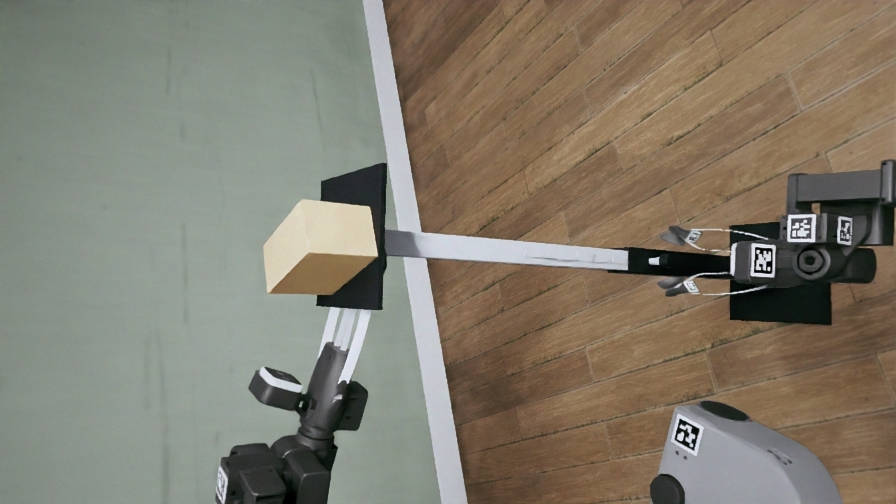

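Call:
execute_actions(
  actions=[
    {"r2":{"joints":{"lift_m":0.885}},"r1":{"joints":{"arm_m":0.05}}},
  ],
  cameras=[],
)

Call:
execute_actions(
  actions=[
    {"r2":{"joints":{"lift_m":0.86}},"r1":{"joints":{"lift_m":0.8,"wrist_pitch_rad":-0.4}}},
  ],
  cameras=[],
)

Scene clock: 214.40 s.
r1.base_odometry: x=+0.067 y=-3.284 heading=-1.090 (m, m, rad; r1's odometry frame)
r1.turned_by_wheels: +0.000 (rad since the last result)
r1.turned_by_imu: +0.001 (rad since the last result)
r1.base_tilt: forward=-1.0 right=-0.3 (deg)
r1.lidar_m: 1.96 1.93 2.10 3.16 2.19 0.98 2.84 2.81 2.41 0.72 0.93 2.05
r1.head_depth_mm: 1955 2205 2521 2327 1827 1483 1252 / 1887 2104 2381 2343 1804 1473 1247 / 1815 2004 2172 2295 1784 1463 1242 / 1738 1918 691 2095 1677 1415 1226 / 1669 1849 1985 2184 1755 1438 1228 / 1609 1752 782 2145 1756 1395 1213 / 1553 1639 1904 2062 1727 1244 1161
r1.base_status: not commanded
r1.joint_positions: lift_m=+0.323 arm_m=+0.050 wrist_yaw_rad=+0.000 wrist_pitch_rad=-0.020 wrist_roll_rad=-0.003 gripper_m=+0.060 head_pan_rad=-1.563 head_tilt_rad=-0.605
r1.joint_status: all done
r1.motor_effort: left_wheel=+1(2) right_wheel=-1(1) lift_m=+23(22) arm_m=-5(4) wrist_yaw_rad=+1(0) wrist_pitch_rad=+6(6) wrist_roll_rad=+1(1) gripper_m=+0(0) head_pan_rad=-3(4) head_tilt_rad=+2(3) (%)
r1.hand_pose: x=-0.0215 y=-0.4511 z=+0.4328 quat_wxyz=(+0.709, +0.007, -0.706, -0.007) (m; r1's base frame)
r1.wrist_depth_mm: - - - - - - - / - - - - - - - / - - - - - - - / - - - - - - - / - - - - - - - / - - - 898 890 844 814 / 599 588 778 701 724 697 661
r2.base_odometry: x=-3.623 y=-0.339 heading=+2.954 (m, m, rad; r2's odometry frame)
r2.turned_by_wheels: +0.000 (rad since the last result)
r2.turned_by_imu: +0.000 (rad since the last result)
r2.base_tilt: forward=+0.5 right=+0.6 (deg)
r2.lidar_m: 1.01 0.94 0.95 1.22 1.88 1.91 2.43 0.93 1.81 0.44 2.90 1.50
r2.head_depth_mm: - - 2849 2129 1827 - - / 3732 - 2888 2084 1850 - 1180 / 3425 3739 2929 481 - - 1150 / 3140 3560 2980 451 1661 1422 1214 / 2975 3267 3022 540 1724 1468 1249 / 2809 3019 3021 2248 1773 1479 1255 / 2625 2851 2990 2265 1796 1486 1260
r2.base_status: not commanded
r2.joint_positions: lift_m=+0.884 arm_m=+0.059 wrist_yaw_rad=+0.045 wrist_pitch_rad=-0.153 wrist_roll_rad=-0.020 gripper_m=-0.029 head_pan_rad=-1.563 head_tilt_rad=-0.594
r2.joint_status: all done
r2.on_its_own: wrist_yaw_rad is held at +0.042, not at your +0.000, by its stall guard, which is not easing now; wrist_pitch_rad is at rest, and its effort (+71) is outside its rest range (-20 to +32)
r2.motor_effort: left_wheel=+0(1) right_wheel=+0(1) lift_m=+39(43) arm_m=+9(11) wrist_yaw_rad=-2(3) wrist_pitch_rad=+71(77) wrist_roll_rad=+2(2) gripper_m=-21(21) head_pan_rad=-3(2) head_tilt_rad=-4(4) (%)
r2.hand_pose: x=-0.0102 y=-0.4537 z=+0.9603 quat_wxyz=(+0.713, +0.070, -0.696, -0.038) (m; r2's base frame)
r2.wrist_depth_mm: - - 97 93 113 - - / - - 103 98 119 - - / - - 111 104 127 - - / - - 120 111 137 - - / - 125 112 116 128 132 - / - 91 96 100 107 - - / - - - 197 - - -
pictures: none
No camera images: the call's "cameras" was empty. Leave "cameras" out to get every camera's image.

Scene clock: 219.57 s.
r1.base_odometry: x=+0.067 y=-3.284 heading=-1.090 (m, m, rad; r1's odometry frame)
r1.turned_by_wheels: +0.000 (rad since the last result)
r1.turned_by_imu: +0.001 (rad since the last result)
r1.base_tilt: forward=-0.8 right=-0.4 (deg)
r1.lidar_m: 1.96 1.94 2.09 3.17 2.19 0.98 2.85 2.82 2.41 0.72 0.93 2.05
r1.head_depth_mm: 1963 2192 2517 2340 1831 1498 - / 1874 2091 2390 2321 1823 1513 - / 1804 2007 2166 2301 1802 1490 - / 1716 1929 700 2101 1676 - - / 1669 1843 1995 2224 1755 1441 1224 / 1619 1764 784 2138 1744 1400 1212 / 1560 1663 780 2043 1725 1248 1164
r1.base_status: not commanded
r1.joint_positions: lift_m=+0.800 arm_m=+0.050 wrist_yaw_rad=+0.000 wrist_pitch_rad=-0.416 wrist_roll_rad=-0.003 gripper_m=+0.060 head_pan_rad=-1.563 head_tilt_rad=-0.605
r1.joint_status: all done
r1.motor_effort: left_wheel=+1(1) right_wheel=-1(1) lift_m=+33(34) arm_m=-4(4) wrist_yaw_rad=+0(0) wrist_pitch_rad=+5(5) wrist_roll_rad=+1(1) gripper_m=+0(0) head_pan_rad=-4(2) head_tilt_rad=+3(3) (%)
r1.hand_pose: x=-0.0216 y=-0.4200 z=+0.8128 quat_wxyz=(+0.693, +0.146, -0.690, -0.146) (m; r1's base frame)
r1.wrist_depth_mm: - - - - - - - / - - - - - - - / - - - - - - - / - - - - - - - / - - - - - - - / - - - - - - - / - 826 867 922 930 915 889
r2.base_odometry: x=-3.623 y=-0.339 heading=+2.954 (m, m, rad; r2's odometry frame)
r2.turned_by_wheels: +0.000 (rad since the last result)
r2.turned_by_imu: -0.001 (rad since the last result)
r2.base_tilt: forward=+0.5 right=+0.5 (deg)
r2.lidar_m: 1.01 0.94 0.95 1.22 1.88 1.91 2.44 0.93 1.82 0.44 2.90 1.50
r2.head_depth_mm: - - 2819 2149 1773 - - / 3712 - 2882 2078 1771 - - / 3424 3812 2888 491 1622 - - / 3215 3533 2938 463 490 1423 1214 / 2995 3256 3014 569 1701 1464 1248 / 2778 3005 3025 2252 1776 1464 1252 / 2660 2862 2967 2257 1792 1481 1258
r2.base_status: not commanded
r2.joint_positions: lift_m=+0.860 arm_m=+0.059 wrist_yaw_rad=+0.045 wrist_pitch_rad=-0.121 wrist_roll_rad=-0.019 gripper_m=-0.029 head_pan_rad=-1.563 head_tilt_rad=-0.594
r2.joint_status: all done
r2.on_its_own: wrist_yaw_rad is held at +0.042, not at your +0.000, by its stall guard, which is not easing now; wrist_pitch_rad is at rest, and its effort (+57) is outside its rest range (-20 to +32)
r2.motor_effort: left_wheel=+0(0) right_wheel=+1(0) lift_m=+28(33) arm_m=+9(9) wrist_yaw_rad=-3(3) wrist_pitch_rad=+57(71) wrist_roll_rad=+2(2) gripper_m=-21(20) head_pan_rad=-3(1) head_tilt_rad=-4(3) (%)
r2.hand_pose: x=-0.0101 y=-0.4556 z=+0.9437 quat_wxyz=(+0.714, +0.059, -0.697, -0.027) (m; r2's base frame)
r2.wrist_depth_mm: - - 101 95 115 - - / - - 107 100 121 - - / - - 114 106 129 - - / - - 122 112 138 - - / - 121 109 114 126 131 - / - 90 94 100 104 - - / - - - 192 - - -
pictures: none
No camera images: the call's "cameras" was empty. Leave "cameras" out to get every camera's image.

Call:
execute_actions(
  actions=[
    {"r2":{"joints":{"lift_m":0.9}},"r1":{"joints":{"wrist_yaw_rad":3.0,"arm_m":0}}},
  ],
  cameras=[],
)

Call:
execute_actions(
  actions=[
    {"r2":{"joints":{"lift_m":0.862}},"r1":{"joints":{"lift_m":0.28},"base":{"rotate_rad":0.4}}},
  ],
  cameras=[],
)

Scene clock: 222.17 s.
r1.base_odometry: x=+0.067 y=-3.284 heading=-1.090 (m, m, rad; r1's odometry frame)
r1.turned_by_wheels: +0.000 (rad since the last result)
r1.turned_by_imu: +0.001 (rad since the last result)
r1.base_tilt: forward=-0.9 right=-0.4 (deg)
r1.lidar_m: 1.95 1.94 2.09 3.17 2.19 0.98 2.83 2.82 2.41 0.72 0.93 2.04
r1.head_depth_mm: 1960 2221 2516 2361 1810 1483 1288 / 1863 2094 2390 2324 1798 1481 1276 / 1809 2021 2174 2284 1796 1451 1267 / 1744 1901 689 2099 1673 1411 1246 / 1671 1844 1987 2203 1757 1446 1267 / 1612 1750 783 2153 1748 1405 1234 / 1552 1630 1883 2056 1733 1251 1157
r1.base_status: not commanded
r1.joint_positions: lift_m=+0.800 arm_m=+0.002 wrist_yaw_rad=+2.997 wrist_pitch_rad=-0.416 wrist_roll_rad=-0.003 gripper_m=+0.060 head_pan_rad=-1.563 head_tilt_rad=-0.605
r1.joint_status: all done
joint sent to its limit — the command would take r1.arm_m past its lower limit, so that joint was sent only as far as its limit.
r1.motor_effort: left_wheel=+1(2) right_wheel=-1(1) lift_m=+33(33) arm_m=-4(7) wrist_yaw_rad=+4(4) wrist_pitch_rad=+5(5) wrist_roll_rad=+1(1) gripper_m=+0(0) head_pan_rad=-1(4) head_tilt_rad=+4(3) (%)
r1.hand_pose: x=+0.0112 y=+0.0751 z=+0.8128 quat_wxyz=(+0.196, +0.699, +0.096, +0.681) (m; r1's base frame)
r1.wrist_depth_mm: - - - - - - - / 724 - - - - - - / 554 - - - - - - / - 668 - - - - - / - 728 - - - - - / - - - - - - - / - - - - 958 897 920
r2.base_odometry: x=-3.623 y=-0.339 heading=+2.954 (m, m, rad; r2's odometry frame)
r2.turned_by_wheels: +0.000 (rad since the last result)
r2.turned_by_imu: +0.000 (rad since the last result)
r2.base_tilt: forward=+0.5 right=+0.6 (deg)
r2.lidar_m: 1.01 0.94 0.96 1.22 1.88 1.90 2.44 0.93 1.81 0.44 2.91 1.50
r2.head_depth_mm: - - 2861 2150 1824 - - / 3734 - 2902 2075 1840 - 1175 / 3443 3807 2926 481 - - 1151 / 3192 3542 2955 451 1668 1423 1213 / 2960 3222 3009 540 1710 1460 1251 / 2775 3083 3058 2252 1777 1470 1254 / 2630 2845 2989 2267 1798 1481 1267
r2.base_status: not commanded
r2.joint_positions: lift_m=+0.883 arm_m=+0.060 wrist_yaw_rad=+0.045 wrist_pitch_rad=-0.148 wrist_roll_rad=-0.024 gripper_m=-0.029 head_pan_rad=-1.563 head_tilt_rad=-0.594
r2.joint_status: lift_m contact_stop (moved +0.023 of +0.040)
r2.on_its_own: wrist_yaw_rad is held at +0.042, not at your +0.000, by its stall guard, which is not easing now; lift_m is slack since a contact_stop, until your next command for it (your +0.900 is given up); wrist_pitch_rad is at rest, and its effort (+69) is outside its rest range (-20 to +32)
r2.motor_effort: left_wheel=+1(2) right_wheel=-2(2) lift_m=+30(49) arm_m=+5(9) wrist_yaw_rad=-3(3) wrist_pitch_rad=+69(92) wrist_roll_rad=+4(13) gripper_m=-21(21) head_pan_rad=-1(2) head_tilt_rad=-4(4) (%)
r2.hand_pose: x=-0.0102 y=-0.4543 z=+0.9602 quat_wxyz=(+0.715, +0.069, -0.695, -0.036) (m; r2's base frame)
r2.wrist_depth_mm: - - 98 94 114 - - / - - 105 99 119 - - / - - 112 105 128 - - / - - 120 112 138 - - / - 123 111 116 127 132 - / - 90 95 101 106 - - / - - - 198 - - -
pictures: none
No camera images: the call's "cameras" was empty. Leave "cameras" out to get every camera's image.

not run: a stop came earlier in this reply.


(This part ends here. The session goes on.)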